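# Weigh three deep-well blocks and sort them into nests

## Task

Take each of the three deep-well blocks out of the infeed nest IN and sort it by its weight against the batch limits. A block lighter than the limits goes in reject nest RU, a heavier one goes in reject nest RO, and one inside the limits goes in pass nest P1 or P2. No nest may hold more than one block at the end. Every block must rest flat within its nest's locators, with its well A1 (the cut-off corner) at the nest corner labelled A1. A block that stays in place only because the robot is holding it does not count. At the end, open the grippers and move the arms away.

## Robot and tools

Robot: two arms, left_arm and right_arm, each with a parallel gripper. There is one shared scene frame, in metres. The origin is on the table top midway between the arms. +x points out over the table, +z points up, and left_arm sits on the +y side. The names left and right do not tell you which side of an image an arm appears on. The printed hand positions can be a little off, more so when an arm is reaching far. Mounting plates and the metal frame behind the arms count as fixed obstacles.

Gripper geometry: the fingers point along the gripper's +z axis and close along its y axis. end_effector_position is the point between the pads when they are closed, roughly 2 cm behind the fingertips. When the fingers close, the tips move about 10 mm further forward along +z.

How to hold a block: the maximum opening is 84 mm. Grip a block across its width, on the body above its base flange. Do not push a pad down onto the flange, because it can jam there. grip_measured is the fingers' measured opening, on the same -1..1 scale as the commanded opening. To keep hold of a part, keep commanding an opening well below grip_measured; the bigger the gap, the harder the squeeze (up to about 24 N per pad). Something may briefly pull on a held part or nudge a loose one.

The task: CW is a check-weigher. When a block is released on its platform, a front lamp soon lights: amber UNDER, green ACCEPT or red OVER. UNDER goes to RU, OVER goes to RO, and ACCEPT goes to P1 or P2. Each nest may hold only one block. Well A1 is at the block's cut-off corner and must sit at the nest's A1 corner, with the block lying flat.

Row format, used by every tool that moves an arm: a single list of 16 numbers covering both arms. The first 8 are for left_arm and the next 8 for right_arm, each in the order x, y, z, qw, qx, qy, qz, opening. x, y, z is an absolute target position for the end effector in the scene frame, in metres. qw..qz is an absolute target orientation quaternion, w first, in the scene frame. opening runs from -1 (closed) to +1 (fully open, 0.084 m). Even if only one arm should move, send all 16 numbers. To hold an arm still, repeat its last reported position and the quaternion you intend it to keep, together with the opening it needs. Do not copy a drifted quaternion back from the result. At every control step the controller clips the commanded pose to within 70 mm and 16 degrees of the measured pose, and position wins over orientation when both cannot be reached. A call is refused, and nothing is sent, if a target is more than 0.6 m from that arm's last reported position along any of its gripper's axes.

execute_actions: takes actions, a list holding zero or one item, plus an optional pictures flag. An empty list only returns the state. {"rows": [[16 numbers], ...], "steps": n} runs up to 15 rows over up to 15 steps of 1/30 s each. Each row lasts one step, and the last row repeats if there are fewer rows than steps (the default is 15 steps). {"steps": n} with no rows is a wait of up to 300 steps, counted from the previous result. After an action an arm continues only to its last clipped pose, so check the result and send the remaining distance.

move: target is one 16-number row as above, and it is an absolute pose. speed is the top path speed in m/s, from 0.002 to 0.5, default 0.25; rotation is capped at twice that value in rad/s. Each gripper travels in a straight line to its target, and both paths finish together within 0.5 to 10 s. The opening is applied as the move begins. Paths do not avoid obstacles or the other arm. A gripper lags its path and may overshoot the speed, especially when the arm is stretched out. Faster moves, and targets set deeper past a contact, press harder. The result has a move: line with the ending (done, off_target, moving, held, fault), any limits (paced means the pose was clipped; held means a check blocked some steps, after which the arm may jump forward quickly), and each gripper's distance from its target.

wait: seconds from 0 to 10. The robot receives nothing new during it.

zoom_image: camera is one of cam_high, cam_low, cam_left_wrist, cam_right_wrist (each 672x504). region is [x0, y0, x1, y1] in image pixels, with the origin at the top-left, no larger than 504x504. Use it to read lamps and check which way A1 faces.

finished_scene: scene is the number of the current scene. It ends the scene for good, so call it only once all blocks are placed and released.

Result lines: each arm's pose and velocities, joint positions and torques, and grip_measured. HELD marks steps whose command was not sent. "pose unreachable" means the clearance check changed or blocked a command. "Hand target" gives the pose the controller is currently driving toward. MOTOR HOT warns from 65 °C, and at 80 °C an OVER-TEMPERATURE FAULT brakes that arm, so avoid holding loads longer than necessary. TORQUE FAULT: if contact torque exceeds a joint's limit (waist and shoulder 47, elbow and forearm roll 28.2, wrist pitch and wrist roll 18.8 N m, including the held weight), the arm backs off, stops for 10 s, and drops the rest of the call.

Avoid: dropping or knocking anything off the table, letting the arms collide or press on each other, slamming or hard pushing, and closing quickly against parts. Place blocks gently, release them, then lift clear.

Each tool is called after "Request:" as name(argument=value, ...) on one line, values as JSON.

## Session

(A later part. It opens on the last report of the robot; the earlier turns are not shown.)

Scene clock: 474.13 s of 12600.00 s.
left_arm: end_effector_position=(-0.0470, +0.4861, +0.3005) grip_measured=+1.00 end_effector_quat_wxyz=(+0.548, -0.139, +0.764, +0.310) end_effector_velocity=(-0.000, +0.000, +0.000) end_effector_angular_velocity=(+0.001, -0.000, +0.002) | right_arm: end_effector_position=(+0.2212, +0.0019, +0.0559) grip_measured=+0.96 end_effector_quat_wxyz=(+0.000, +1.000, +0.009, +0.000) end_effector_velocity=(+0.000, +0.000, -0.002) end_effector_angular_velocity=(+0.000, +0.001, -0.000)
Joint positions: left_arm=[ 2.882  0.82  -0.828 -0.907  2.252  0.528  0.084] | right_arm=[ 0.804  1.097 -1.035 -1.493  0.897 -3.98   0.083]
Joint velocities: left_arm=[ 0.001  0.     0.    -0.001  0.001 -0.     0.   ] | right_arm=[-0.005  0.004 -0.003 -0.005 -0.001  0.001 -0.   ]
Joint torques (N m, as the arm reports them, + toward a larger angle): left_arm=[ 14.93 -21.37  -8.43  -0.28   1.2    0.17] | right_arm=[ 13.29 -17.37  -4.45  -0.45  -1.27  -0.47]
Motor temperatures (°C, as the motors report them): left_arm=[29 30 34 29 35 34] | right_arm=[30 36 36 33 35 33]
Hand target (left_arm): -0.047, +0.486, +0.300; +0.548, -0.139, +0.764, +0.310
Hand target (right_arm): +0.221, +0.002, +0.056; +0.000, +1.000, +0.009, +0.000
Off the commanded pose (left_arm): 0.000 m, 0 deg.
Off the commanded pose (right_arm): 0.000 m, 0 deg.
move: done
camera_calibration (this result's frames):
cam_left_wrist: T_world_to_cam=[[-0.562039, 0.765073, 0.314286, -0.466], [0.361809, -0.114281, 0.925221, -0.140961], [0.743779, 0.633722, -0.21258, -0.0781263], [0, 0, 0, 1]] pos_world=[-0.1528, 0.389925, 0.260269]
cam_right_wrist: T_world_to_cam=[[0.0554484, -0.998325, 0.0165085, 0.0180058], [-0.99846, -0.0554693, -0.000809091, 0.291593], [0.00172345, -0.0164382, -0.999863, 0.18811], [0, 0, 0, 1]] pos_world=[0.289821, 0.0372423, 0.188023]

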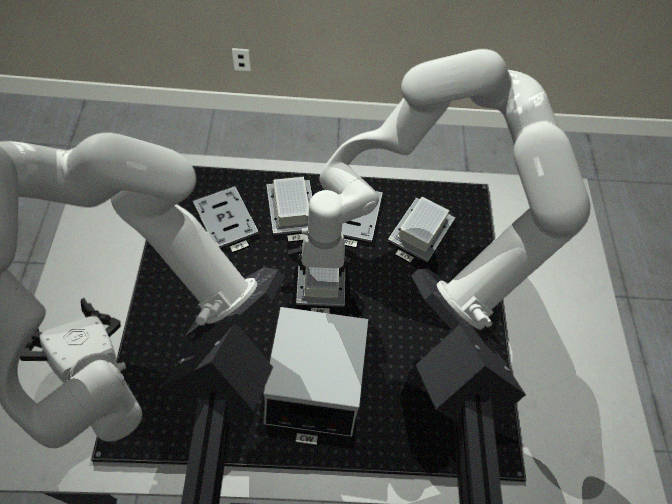

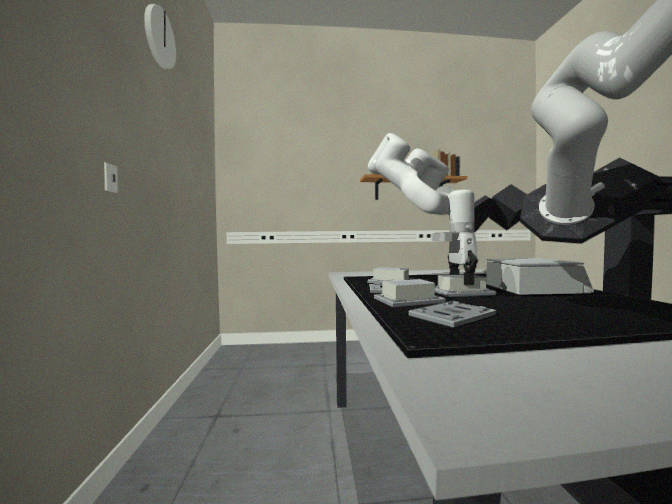

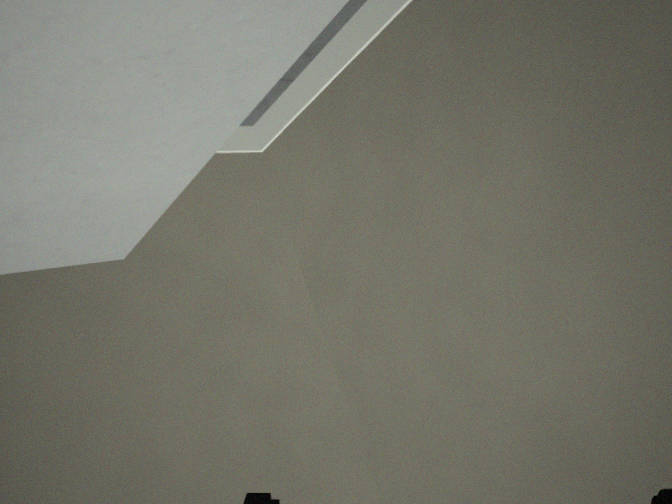

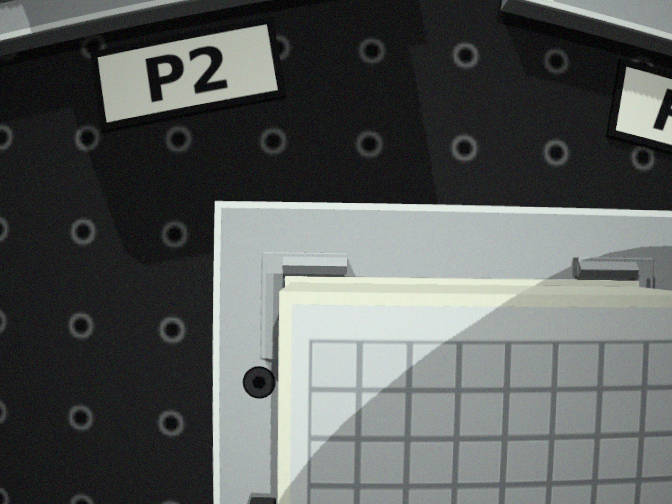

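Request:
move(target=[-0.047,0.4861,0.3005,0.548,-0.139,0.764,0.310,1,0.2212,0.0019,0.0558,0,1,0.0087,0,1], speed=0.008)

Request:
move(target=[-0.047,0.4861,0.3005,0.548,-0.139,0.764,0.310,1,0.2212,0.0019,0.11,0,1,0.0087,0,1], speed=0.03)

Request:
move(target=[-0.05,0.40,0.50,0.548,-0.139,0.764,0.310,1,0.40,-0.29,0.15,0,0.9673,-0.2538,0,1], speed=0.12)

Scene clock: 496.57 s of 12600.00 s.
left_arm: end_effector_position=(-0.0470, +0.4861, +0.3005) grip_measured=+1.00 end_effector_quat_wxyz=(+0.548, -0.139, +0.764, +0.310) end_effector_velocity=(+0.000, +0.000, -0.000) end_effector_angular_velocity=(-0.001, -0.002, -0.001) | right_arm: end_effector_position=(+0.2212, +0.0019, +0.0558) grip_measured=+1.00 end_effector_quat_wxyz=(-0.000, +1.000, +0.009, +0.000) end_effector_velocity=(+0.000, -0.000, -0.000) end_effector_angular_velocity=(+0.000, -0.000, -0.001)
Joint positions: left_arm=[ 2.882  0.82  -0.828 -0.907  2.252  0.528  0.084] | right_arm=[ 0.803  1.098 -1.035 -1.493  0.897 -3.98   0.084]
Joint velocities: left_arm=[-0.002  0.    -0.    -0.     0.    -0.001 -0.   ] | right_arm=[-0.    -0.     0.    -0.001  0.     0.001  0.   ]
Joint torques (N m, as the arm reports them, + toward a larger angle): left_arm=[ 14.79 -21.32  -8.57  -0.21   1.24   0.04] | right_arm=[ 13.14 -16.71  -4.03  -0.65  -0.93  -0.11]
Motor temperatures (°C, as the motors report them): left_arm=[29 30 34 29 35 34] | right_arm=[30 35 35 33 35 33]
Hand target (left_arm): -0.047, +0.486, +0.300; +0.548, -0.139, +0.764, +0.310
Hand target (right_arm): +0.221, +0.002, +0.056; -0.000, +1.000, +0.009, +0.000
Off the commanded pose (left_arm): 0.000 m, 0 deg.
Off the commanded pose (right_arm): 0.000 m, 0 deg.
After step 90, 18.73 s passed at rest.
move: done
camera_calibration (this result's frames):
cam_left_wrist: T_world_to_cam=[[-0.562039, 0.765073, 0.314286, -0.465999], [0.361809, -0.114281, 0.925221, -0.140961], [0.743779, 0.633722, -0.21258, -0.0781266], [0, 0, 0, 1]] pos_world=[-0.1528, 0.389925, 0.260269]
cam_right_wrist: T_world_to_cam=[[0.0554374, -0.998328, 0.0163912, 0.0180607], [-0.998461, -0.0554573, -0.0007578, 0.291578], [0.00166554, -0.016324, -0.999865, 0.188025], [0, 0, 0, 1]] pos_world=[0.289815, 0.0372699, 0.187924]

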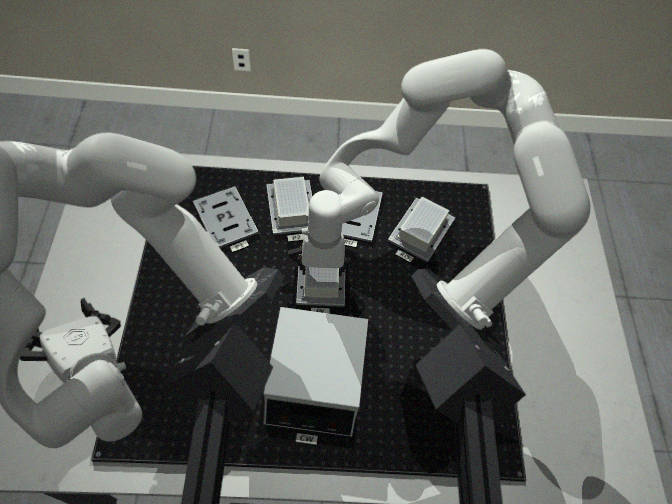

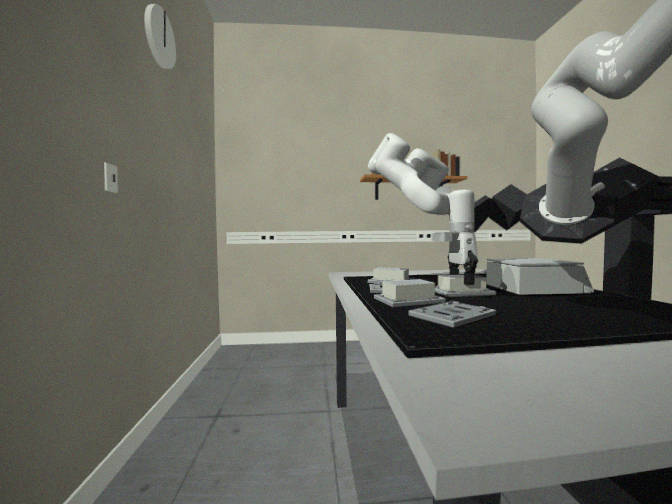

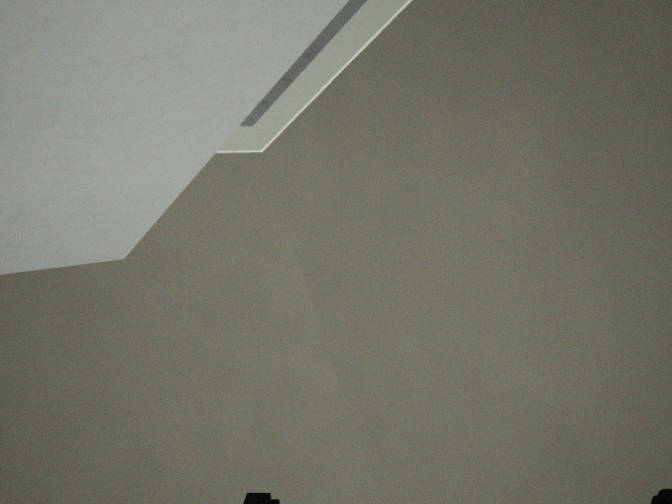

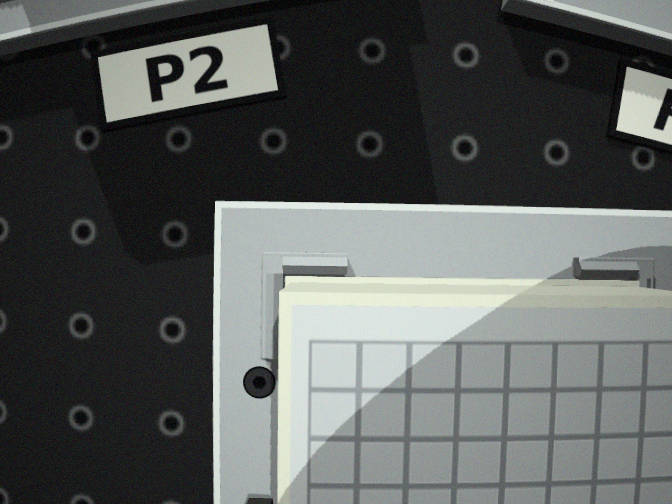

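Scene clock: 498.73 s of 12600.00 s.
left_arm: end_effector_position=(-0.0470, +0.4861, +0.3005) grip_measured=+1.00 end_effector_quat_wxyz=(+0.548, -0.139, +0.764, +0.310) end_effector_velocity=(+0.000, +0.000, +0.001) end_effector_angular_velocity=(+0.001, -0.001, +0.001) | right_arm: end_effector_position=(+0.2210, +0.0019, +0.1099) grip_measured=+1.00 end_effector_quat_wxyz=(-0.000, +1.000, +0.009, -0.000) end_effector_velocity=(-0.000, -0.000, +0.001) end_effector_angular_velocity=(-0.001, +0.001, +0.002)
Joint positions: left_arm=[ 2.882  0.82  -0.828 -0.907  2.252  0.528  0.084] | right_arm=[ 0.93   0.984 -0.965 -1.332  0.899 -4.036  0.084]
Joint velocities: left_arm=[ 0.001  0.     0.     0.     0.002 -0.    -0.   ] | right_arm=[ 0.002 -0.003  0.002  0.004  0.    -0.004  0.   ]
Joint torques (N m, as the arm reports them, + toward a larger angle): left_arm=[ 14.51 -21.81  -8.62  -0.07   1.34   0.15] | right_arm=[ 12.89 -16.94  -6.31  -0.74  -1.04  -0.04]
Motor temperatures (°C, as the motors report them): left_arm=[29 30 34 29 35 34] | right_arm=[30 35 35 33 35 33]
Hand target (left_arm): -0.047, +0.486, +0.300; +0.548, -0.139, +0.764, +0.310
Hand target (right_arm): +0.221, +0.002, +0.110; -0.000, +1.000, +0.009, -0.000
Off the commanded pose (left_arm): 0.000 m, 0 deg.
Off the commanded pose (right_arm): 0.000 m, 0 deg.
move: done
camera_calibration (this result's frames):
cam_left_wrist: T_world_to_cam=[[-0.562039, 0.765073, 0.314286, -0.466], [0.361809, -0.114281, 0.925221, -0.140961], [0.743779, 0.633722, -0.21258, -0.0781265], [0, 0, 0, 1]] pos_world=[-0.1528, 0.389925, 0.260269]
cam_right_wrist: T_world_to_cam=[[0.055546, -0.998322, 0.0163514, 0.0171567], [-0.998455, -0.0555595, -0.000375614, 0.291403], [0.00128346, -0.0163053, -0.999866, 0.24224], [0, 0, 0, 1]] pos_world=[0.289689, 0.0372679, 0.242037]

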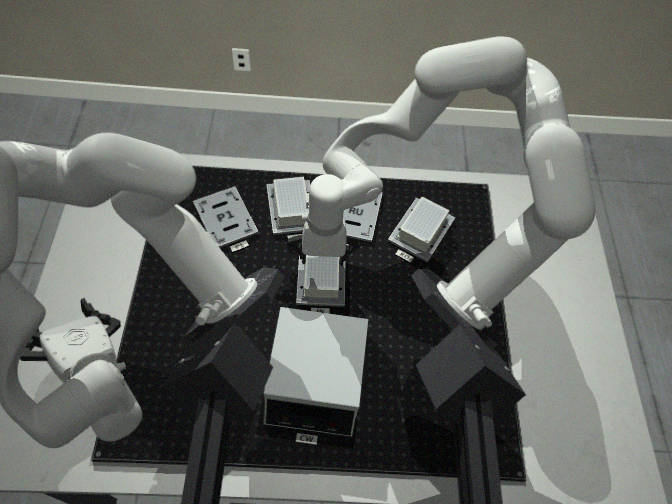

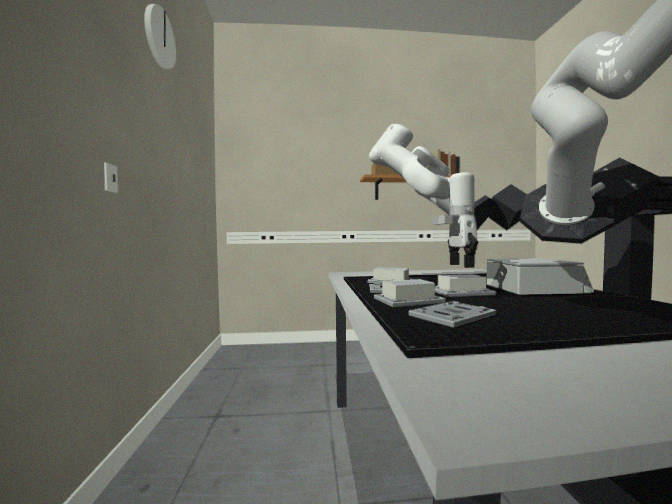

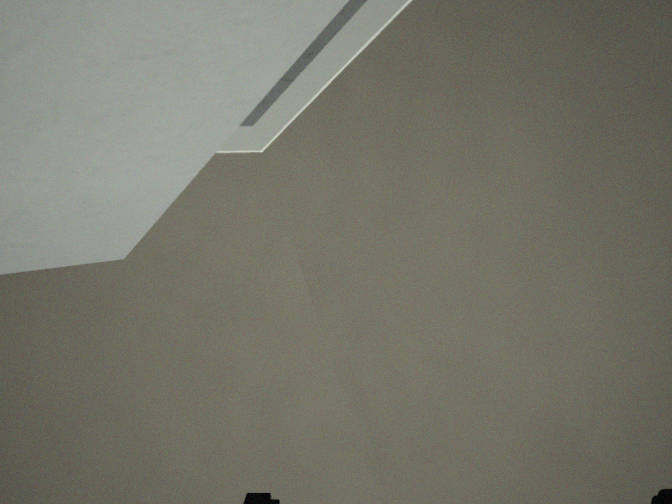

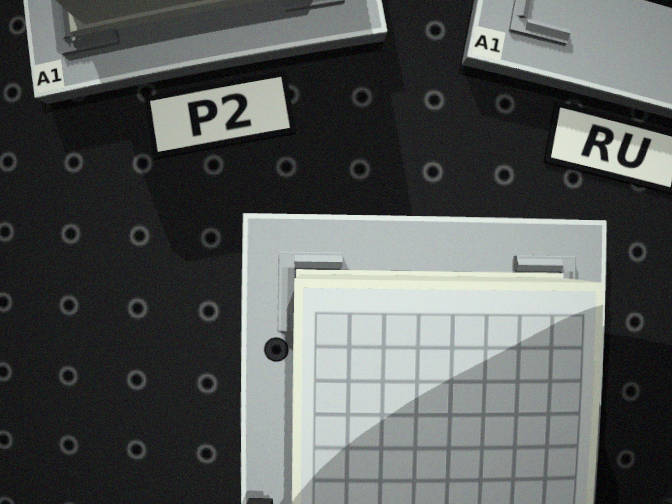

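Scene clock: 502.10 s of 12600.00 s.
left_arm: end_effector_position=(-0.0507, +0.4005, +0.4998) grip_measured=+1.00 end_effector_quat_wxyz=(+0.548, -0.139, +0.764, +0.310) end_effector_velocity=(-0.000, -0.000, +0.002) end_effector_angular_velocity=(+0.001, -0.000, +0.000) | right_arm: end_effector_position=(+0.3992, -0.2912, +0.1498) grip_measured=+1.00 end_effector_quat_wxyz=(+0.002, +0.967, -0.253, -0.000) end_effector_velocity=(+0.001, -0.002, +0.001) end_effector_angular_velocity=(+0.001, +0.003, -0.003)
Joint positions: left_arm=[ 3.427  0.706 -1.026 -0.501  2.539  0.343  0.084] | right_arm=[ 0.337 -0.21  -0.366 -1.411  0.852 -4.285  0.084]
Joint velocities: left_arm=[ 0.003  0.    -0.003  0.001  0.004 -0.001 -0.   ] | right_arm=[-0.004 -0.009  0.001  0.008 -0.001 -0.011 -0.   ]
Joint torques (N m, as the arm reports them, + toward a larger angle): left_arm=[  9.61 -20.94 -15.48  -0.5    1.16   0.08] | right_arm=[  7.14 -10.23  -5.41  -0.62  -1.6   -0.28]
Motor temperatures (°C, as the motors report them): left_arm=[29 30 34 29 35 34] | right_arm=[30 35 35 33 35 33]
Hand target (left_arm): -0.051, +0.400, +0.500; +0.548, -0.139, +0.764, +0.310
Hand target (right_arm): +0.399, -0.291, +0.150; +0.002, +0.967, -0.254, -0.000
Off the commanded pose (left_arm): 0.001 m, 0 deg.
Off the commanded pose (right_arm): 0.001 m, 0 deg.
move: done
camera_calibration (this result's frames):
cam_left_wrist: T_world_to_cam=[[-0.562068, 0.765023, 0.314356, -0.465218], [0.36138, -0.114722, 0.925334, -0.333723], [0.743966, 0.633702, -0.211982, 0.0209405], [0, 0, 0, 1]] pos_world=[-0.156463, 0.304347, 0.459489]
cam_right_wrist: T_world_to_cam=[[-0.456629, -0.889443, 0.0195231, -0.0502888], [-0.889623, 0.456693, -0.00131238, 0.558879], [-0.00774877, -0.0179675, -0.999809, 0.280153], [0, 0, 0, 1]] pos_world=[0.476399, -0.294931, 0.281815]

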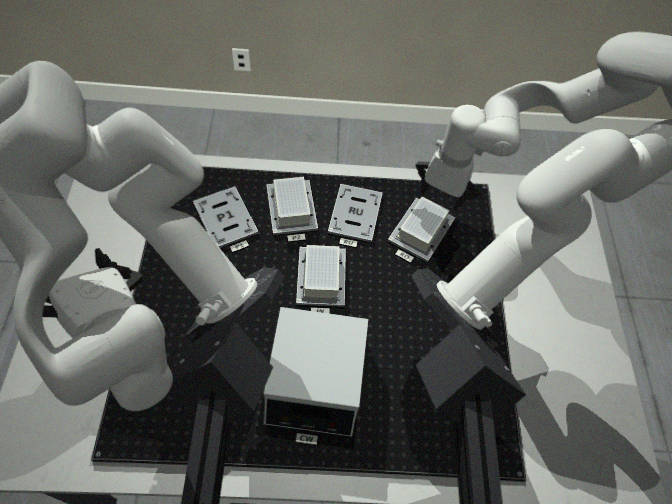

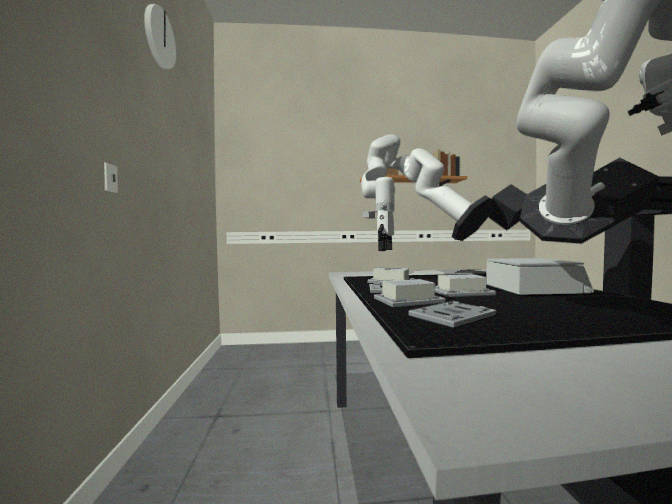

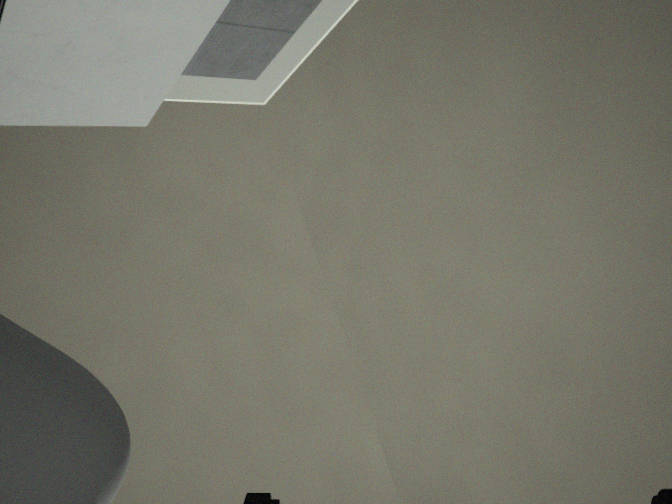

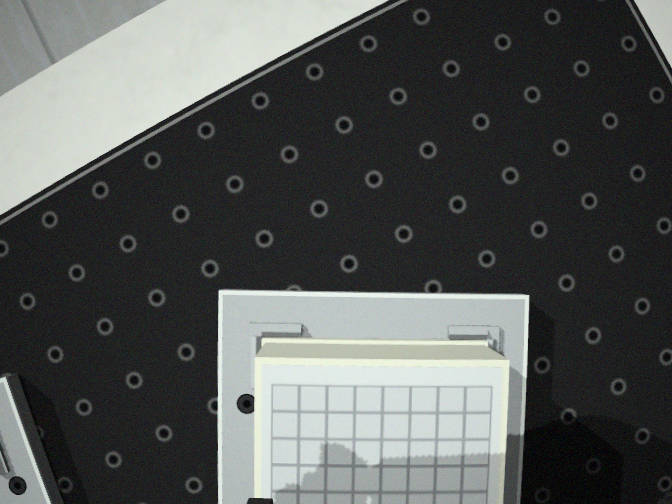

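Request:
move(target=[-0.12,0.20,0.46,0,-0.18,0.98,0,1,0.40,-0.29,0.15,0,0.9673,-0.2538,0,1], speed=0.15)

Scene clock: 530.23 s of 12600.00 s.
left_arm: end_effector_position=(-0.1200, +0.2003, +0.4595) grip_measured=+1.00 end_effector_quat_wxyz=(+0.001, -0.180, +0.984, -0.001) end_effector_velocity=(-0.001, -0.001, -0.001) end_effector_angular_velocity=(-0.007, +0.008, -0.002) | right_arm: end_effector_position=(+0.4000, -0.2900, +0.1500) grip_measured=+1.00 end_effector_quat_wxyz=(+0.000, +0.967, -0.254, +0.000) end_effector_velocity=(+0.000, -0.000, -0.000) end_effector_angular_velocity=(-0.000, -0.000, +0.001)
Joint positions: left_arm=[ 3.737  0.208 -0.747 -0.234  1.425  0.381  0.084] | right_arm=[ 0.338 -0.208 -0.369 -1.412  0.849 -4.284  0.084]
Joint velocities: left_arm=[ 0.    -0.005  0.007 -0.    -0.013  0.002 -0.   ] | right_arm=[-0.     0.    -0.    -0.001  0.    -0.    -0.   ]
Joint torques (N m, as the arm reports them, + toward a larger angle): left_arm=[  3.71 -10.91 -20.77  -0.41  -2.13  -0.07] | right_arm=[  7.24 -10.58  -5.47  -1.3   -1.09  -0.3 ]
Motor temperatures (°C, as the motors report them): left_arm=[29 30 36 29 35 34] | right_arm=[30 35 34 33 35 33]
Hand target (left_arm): -0.120, +0.200, +0.459; +0.001, -0.180, +0.984, -0.001
Hand target (right_arm): +0.400, -0.290, +0.150; -0.000, +0.967, -0.254, +0.000
Off the commanded pose (left_arm): 0.001 m, 0 deg.
Off the commanded pose (right_arm): 0.000 m, 0 deg.
After step 90, 20.13 s passed at rest.
move: done
camera_calibration (this result's frames):
cam_left_wrist: T_world_to_cam=[[-0.362586, 0.931928, 0.006446, -0.206355], [0.931907, 0.362627, -0.00716417, 0.106967], [-0.00901399, 0.00340944, -0.999954, 0.58883], [0, 0, 0, 1]] pos_world=[-0.169197, 0.151511, 0.5909]
cam_right_wrist: T_world_to_cam=[[-0.457379, -0.889121, 0.0164039, -0.0480175], [-0.889246, 0.457429, -0.000757929, 0.559032], [-0.00682974, -0.0149338, -0.999865, 0.280943], [0, 0, 0, 1]] pos_world=[0.477074, -0.294215, 0.282117]

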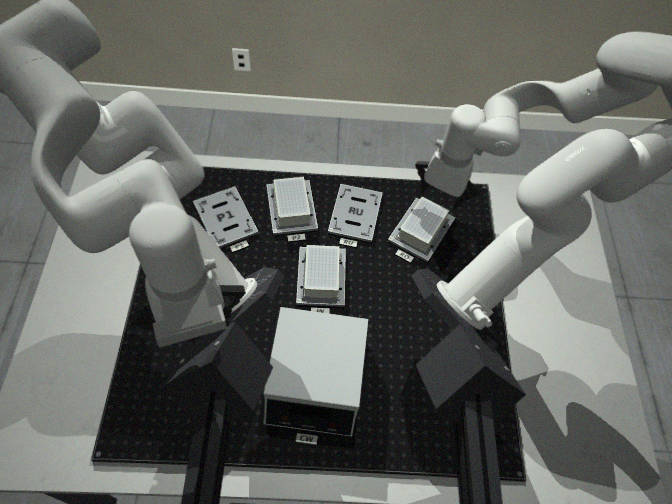

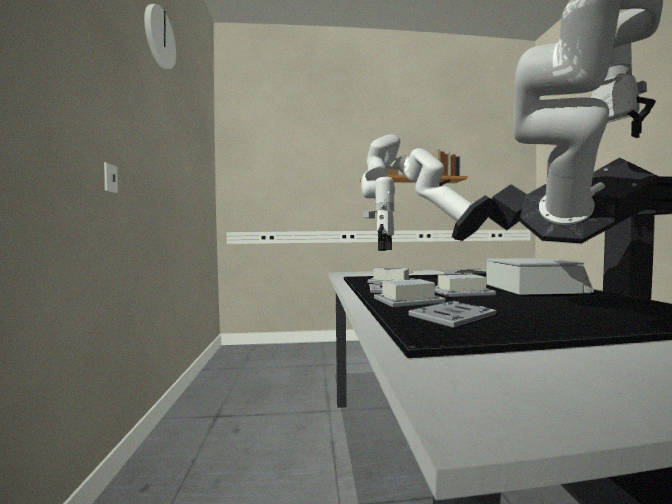

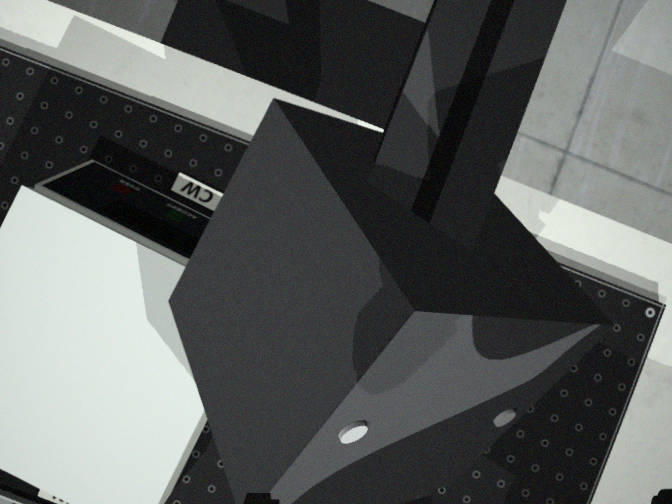

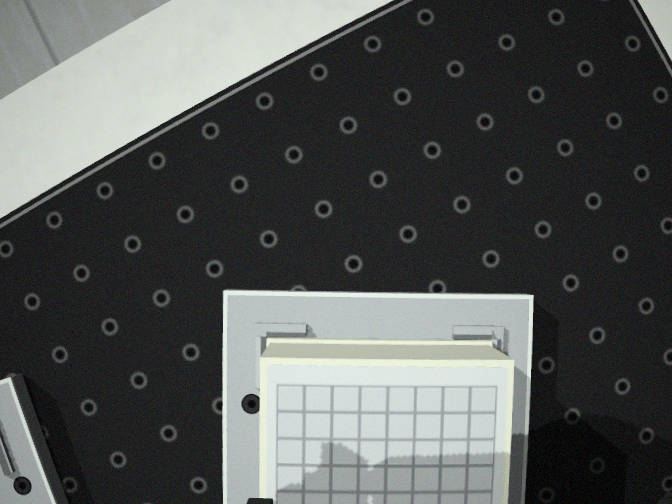

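Yaw 201°; go via 280° to 361°.

Request:
move(target=[0.0,0.0,0.40,0,-0.766,0.643,0,1,0.40,-0.29,0.15,0,0.9673,-0.2538,0,1], speed=0.2)

Request:
move(target=[0.2212,0.0019,0.14,0,-1,-0.0087,0,1,0.40,-0.29,0.15,0,0.9673,-0.2538,0,1], speed=0.2)

Request:
move(target=[0.2212,0.0019,0.09,0,-1,-0.0087,0,1,0.40,-0.29,0.15,0,0.9673,-0.2538,0,1], speed=0.03)

Scene clock: 549.87 s of 12600.00 s.
left_arm: end_effector_position=(-0.0006, +0.0004, +0.4005) grip_measured=+1.00 end_effector_quat_wxyz=(-0.000, +0.765, -0.644, -0.001) end_effector_velocity=(+0.000, -0.002, -0.000) end_effector_angular_velocity=(-0.002, -0.004, +0.008) | right_arm: end_effector_position=(+0.4000, -0.2900, +0.1500) grip_measured=+1.00 end_effector_quat_wxyz=(-0.000, +0.967, -0.254, -0.000) end_effector_velocity=(+0.000, -0.000, -0.000) end_effector_angular_velocity=(-0.001, -0.000, +0.000)
Joint positions: left_arm=[ 4.313  0.515 -0.791  0.234  1.172 -0.765  0.084] | right_arm=[ 0.338 -0.208 -0.369 -1.412  0.849 -4.284  0.084]
Joint velocities: left_arm=[ 0.001  0.005 -0.004  0.005 -0.001 -0.01   0.   ] | right_arm=[-0.     0.     0.    -0.001  0.     0.    -0.   ]
Joint torques (N m, as the arm reports them, + toward a larger angle): left_arm=[ -6.23 -19.5  -20.74  -0.43  -2.25   0.19] | right_arm=[  7.56 -10.19  -5.69  -0.53  -1.     0.01]
Motor temperatures (°C, as the motors report them): left_arm=[29 30 38 29 35 34] | right_arm=[29 35 34 33 35 33]
Hand target (left_arm): -0.000, +0.000, +0.400; -0.000, +0.765, -0.644, -0.001
Hand target (right_arm): +0.400, -0.290, +0.150; -0.000, +0.967, -0.254, -0.000
Off the commanded pose (left_arm): 0.001 m, 0 deg.
Off the commanded pose (right_arm): 0.000 m, 0 deg.
After step 90, 12.70 s passed at rest.
move: done
camera_calibration (this result's frames):
cam_left_wrist: T_world_to_cam=[[-0.983596, -0.180185, 0.00850918, 0.0228268], [-0.180253, 0.983587, -0.00805997, 0.0671945], [-0.00691724, -0.00946156, -0.999931, 0.531551], [0, 0, 0, 1]] pos_world=[0.0382412, -0.0569493, 0.531862]
cam_right_wrist: T_world_to_cam=[[-0.457375, -0.889122, 0.016406, -0.0480197], [-0.889248, 0.457426, -0.000747446, 0.559029], [-0.00683998, -0.0149309, -0.999865, 0.28095], [0, 0, 0, 1]] pos_world=[0.477074, -0.294215, 0.282118]

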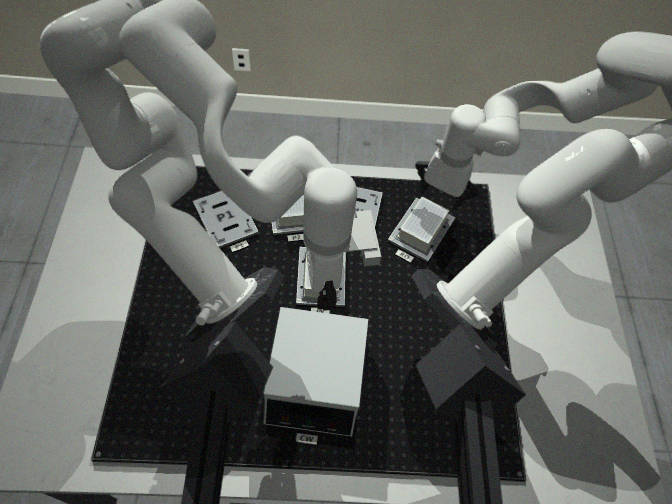

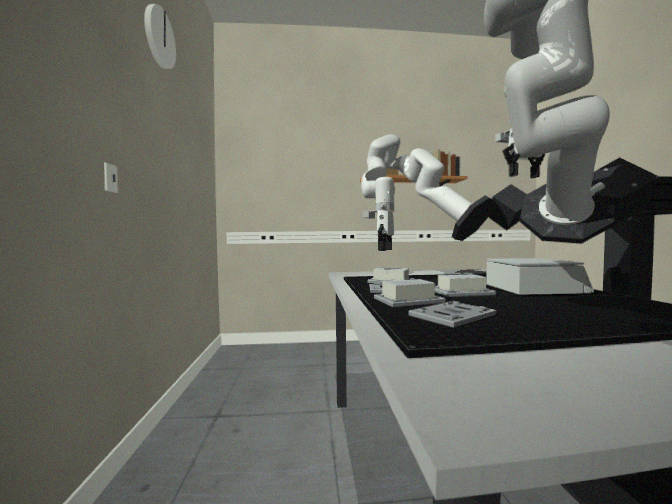

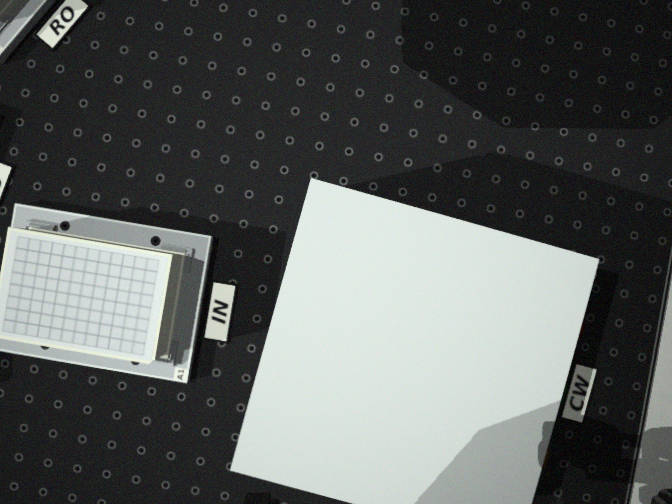

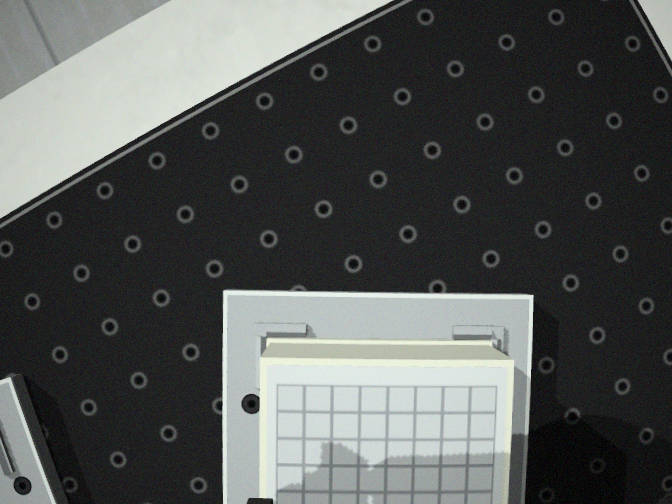

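Scene clock: 553.93 s of 12600.00 s.
left_arm: end_effector_position=(+0.2206, +0.0012, +0.1410) grip_measured=+1.00 end_effector_quat_wxyz=(+0.000, +1.000, +0.007, -0.001) end_effector_velocity=(+0.001, -0.001, -0.001) end_effector_angular_velocity=(-0.003, -0.000, +0.006) | right_arm: end_effector_position=(+0.4000, -0.2900, +0.1500) grip_measured=+1.00 end_effector_quat_wxyz=(+0.000, +0.967, -0.254, -0.000) end_effector_velocity=(-0.000, -0.000, -0.000) end_effector_angular_velocity=(+0.000, +0.000, -0.001)
Joint positions: left_arm=[ 5.425  0.598 -0.594  1.391  0.901 -2.266  0.084] | right_arm=[ 0.338 -0.208 -0.369 -1.412  0.849 -4.284  0.084]
Joint velocities: left_arm=[ 0.005  0.003 -0.003  0.008 -0.002 -0.008  0.   ] | right_arm=[-0.003 -0.     0.    -0.001 -0.002  0.     0.   ]
Joint torques (N m, as the arm reports them, + toward a larger angle): left_arm=[-14.49 -19.04  -6.55  -0.33  -2.06   0.  ] | right_arm=[  6.63 -10.67  -5.18  -1.27  -1.12  -0.05]
Motor temperatures (°C, as the motors report them): left_arm=[29 30 37 29 35 34] | right_arm=[29 35 34 33 35 33]
Hand target (left_arm): +0.221, +0.001, +0.141; +0.000, +1.000, +0.008, -0.001
Hand target (right_arm): +0.400, -0.290, +0.150; +0.000, +0.967, -0.254, -0.000
Off the commanded pose (left_arm): 0.001 m, 0 deg.
Off the commanded pose (right_arm): 0.000 m, 0 deg.
move: done
camera_calibration (this result's frames):
cam_left_wrist: T_world_to_cam=[[0.0246374, -0.999658, 0.00877282, 0.0213342], [-0.99967, -0.0246994, -0.00702296, 0.286083], [0.00723724, -0.0085969, -0.999937, 0.270524], [0, 0, 0, 1]] pos_world=[0.283505, 0.0307186, 0.272329]
cam_right_wrist: T_world_to_cam=[[-0.457375, -0.889122, 0.0164062, -0.0480197], [-0.889247, 0.457426, -0.000747431, 0.559029], [-0.00684008, -0.0149311, -0.999865, 0.28095], [0, 0, 0, 1]] pos_world=[0.477074, -0.294215, 0.282118]

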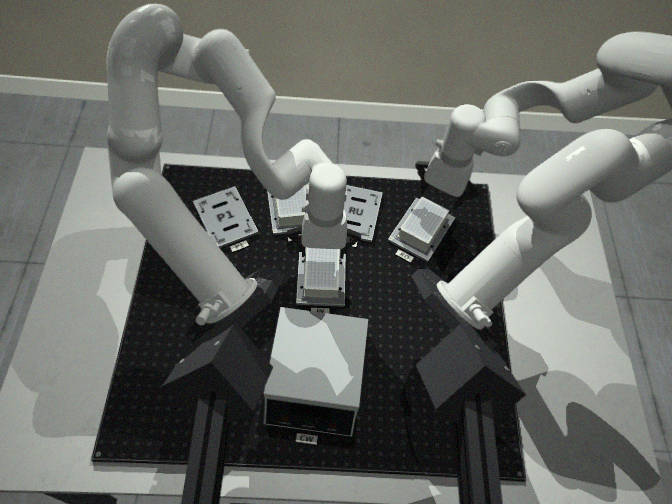

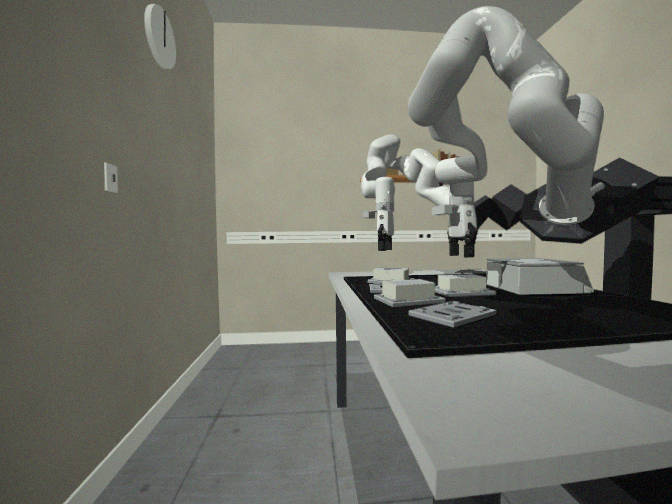

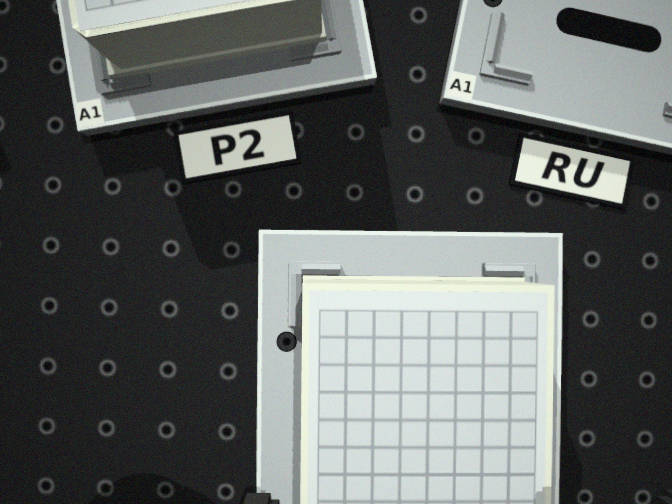

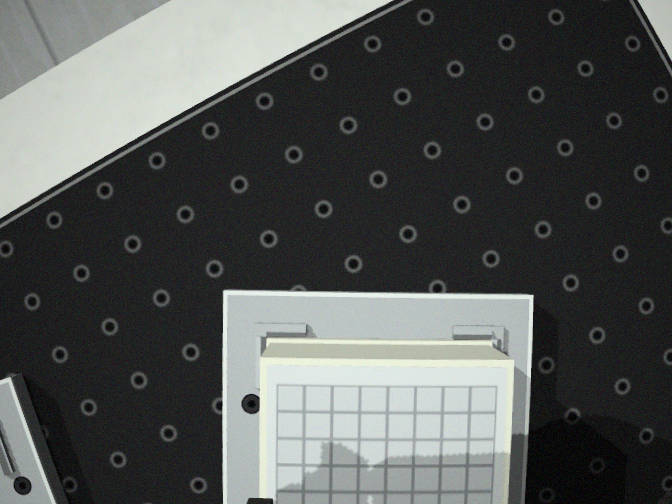

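Scene clock: 556.00 s of 12600.00 s.
left_arm: end_effector_position=(+0.2212, +0.0017, +0.0903) grip_measured=+1.00 end_effector_quat_wxyz=(+0.000, +1.000, +0.009, -0.000) end_effector_velocity=(+0.001, -0.000, -0.002) end_effector_angular_velocity=(+0.001, -0.002, +0.001) | right_arm: end_effector_position=(+0.4000, -0.2900, +0.1500) grip_measured=+1.00 end_effector_quat_wxyz=(-0.000, +0.967, -0.254, +0.000) end_effector_velocity=(-0.000, -0.000, -0.000) end_effector_angular_velocity=(-0.001, +0.002, -0.001)
Joint positions: left_arm=[ 5.568  0.723 -0.654  1.587  0.902 -2.351  0.084] | right_arm=[ 0.338 -0.208 -0.369 -1.412  0.849 -4.284  0.084]
Joint velocities: left_arm=[ 0.004  0.004 -0.003  0.006  0.002 -0.003 -0.   ] | right_arm=[-0.001 -0.    -0.     0.002  0.    -0.001 -0.   ]
Joint torques (N m, as the arm reports them, + toward a larger angle): left_arm=[-15.04 -19.02  -3.52  -0.45  -2.13   0.16] | right_arm=[  7.32 -10.33  -5.35  -1.13  -1.35  -0.39]
Motor temperatures (°C, as the motors report them): left_arm=[29 30 37 29 35 34] | right_arm=[29 35 34 33 35 33]
Hand target (left_arm): +0.221, +0.002, +0.090; +0.000, +1.000, +0.009, -0.000
Hand target (right_arm): +0.400, -0.290, +0.150; +0.000, +0.967, -0.254, -0.000
Off the commanded pose (left_arm): 0.000 m, 0 deg.
Off the commanded pose (right_arm): 0.000 m, 0 deg.
move: done
camera_calibration (this result's frames):
cam_left_wrist: T_world_to_cam=[[0.0270073, -0.999599, 0.00855847, 0.0217575], [-0.999594, -0.0270827, -0.00881678, 0.286461], [0.00904502, -0.00831689, -0.999925, 0.219362], [0, 0, 0, 1]] pos_world=[0.283773, 0.0313313, 0.221685]
cam_right_wrist: T_world_to_cam=[[-0.457375, -0.889122, 0.0164061, -0.0480197], [-0.889248, 0.457426, -0.000747488, 0.559029], [-0.00683998, -0.014931, -0.999865, 0.28095], [0, 0, 0, 1]] pos_world=[0.477074, -0.294215, 0.282118]

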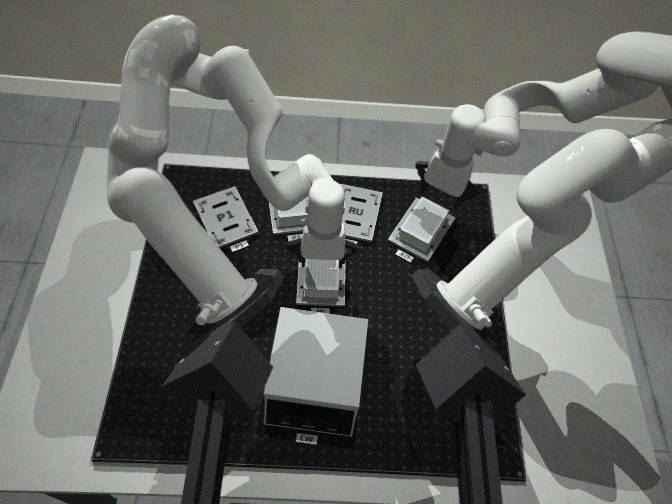

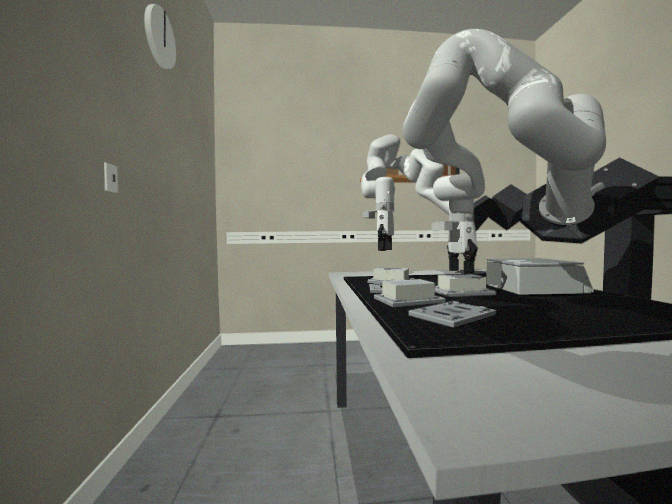

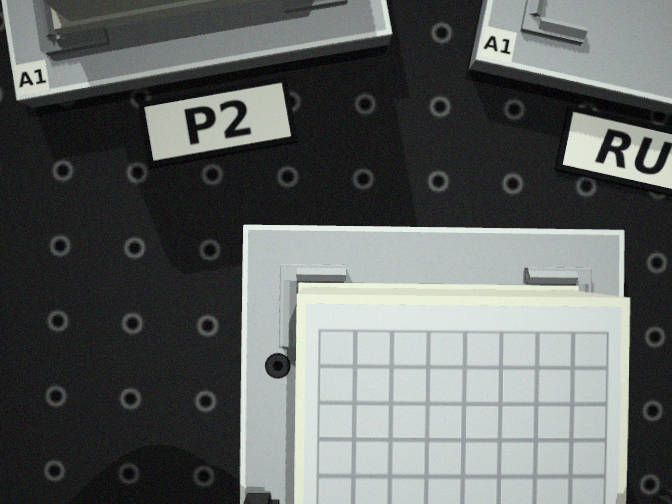

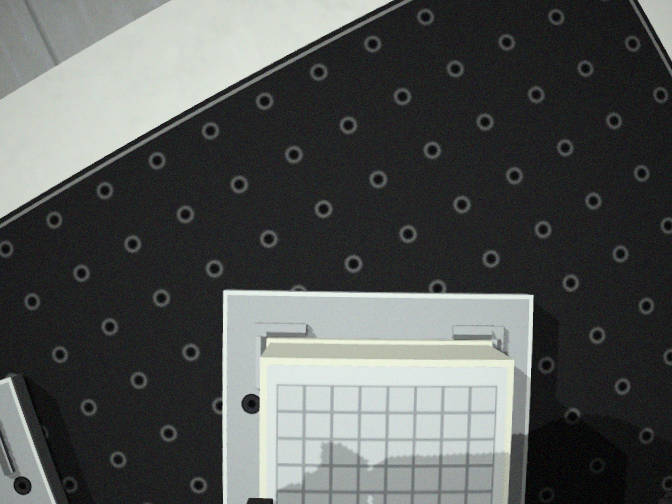

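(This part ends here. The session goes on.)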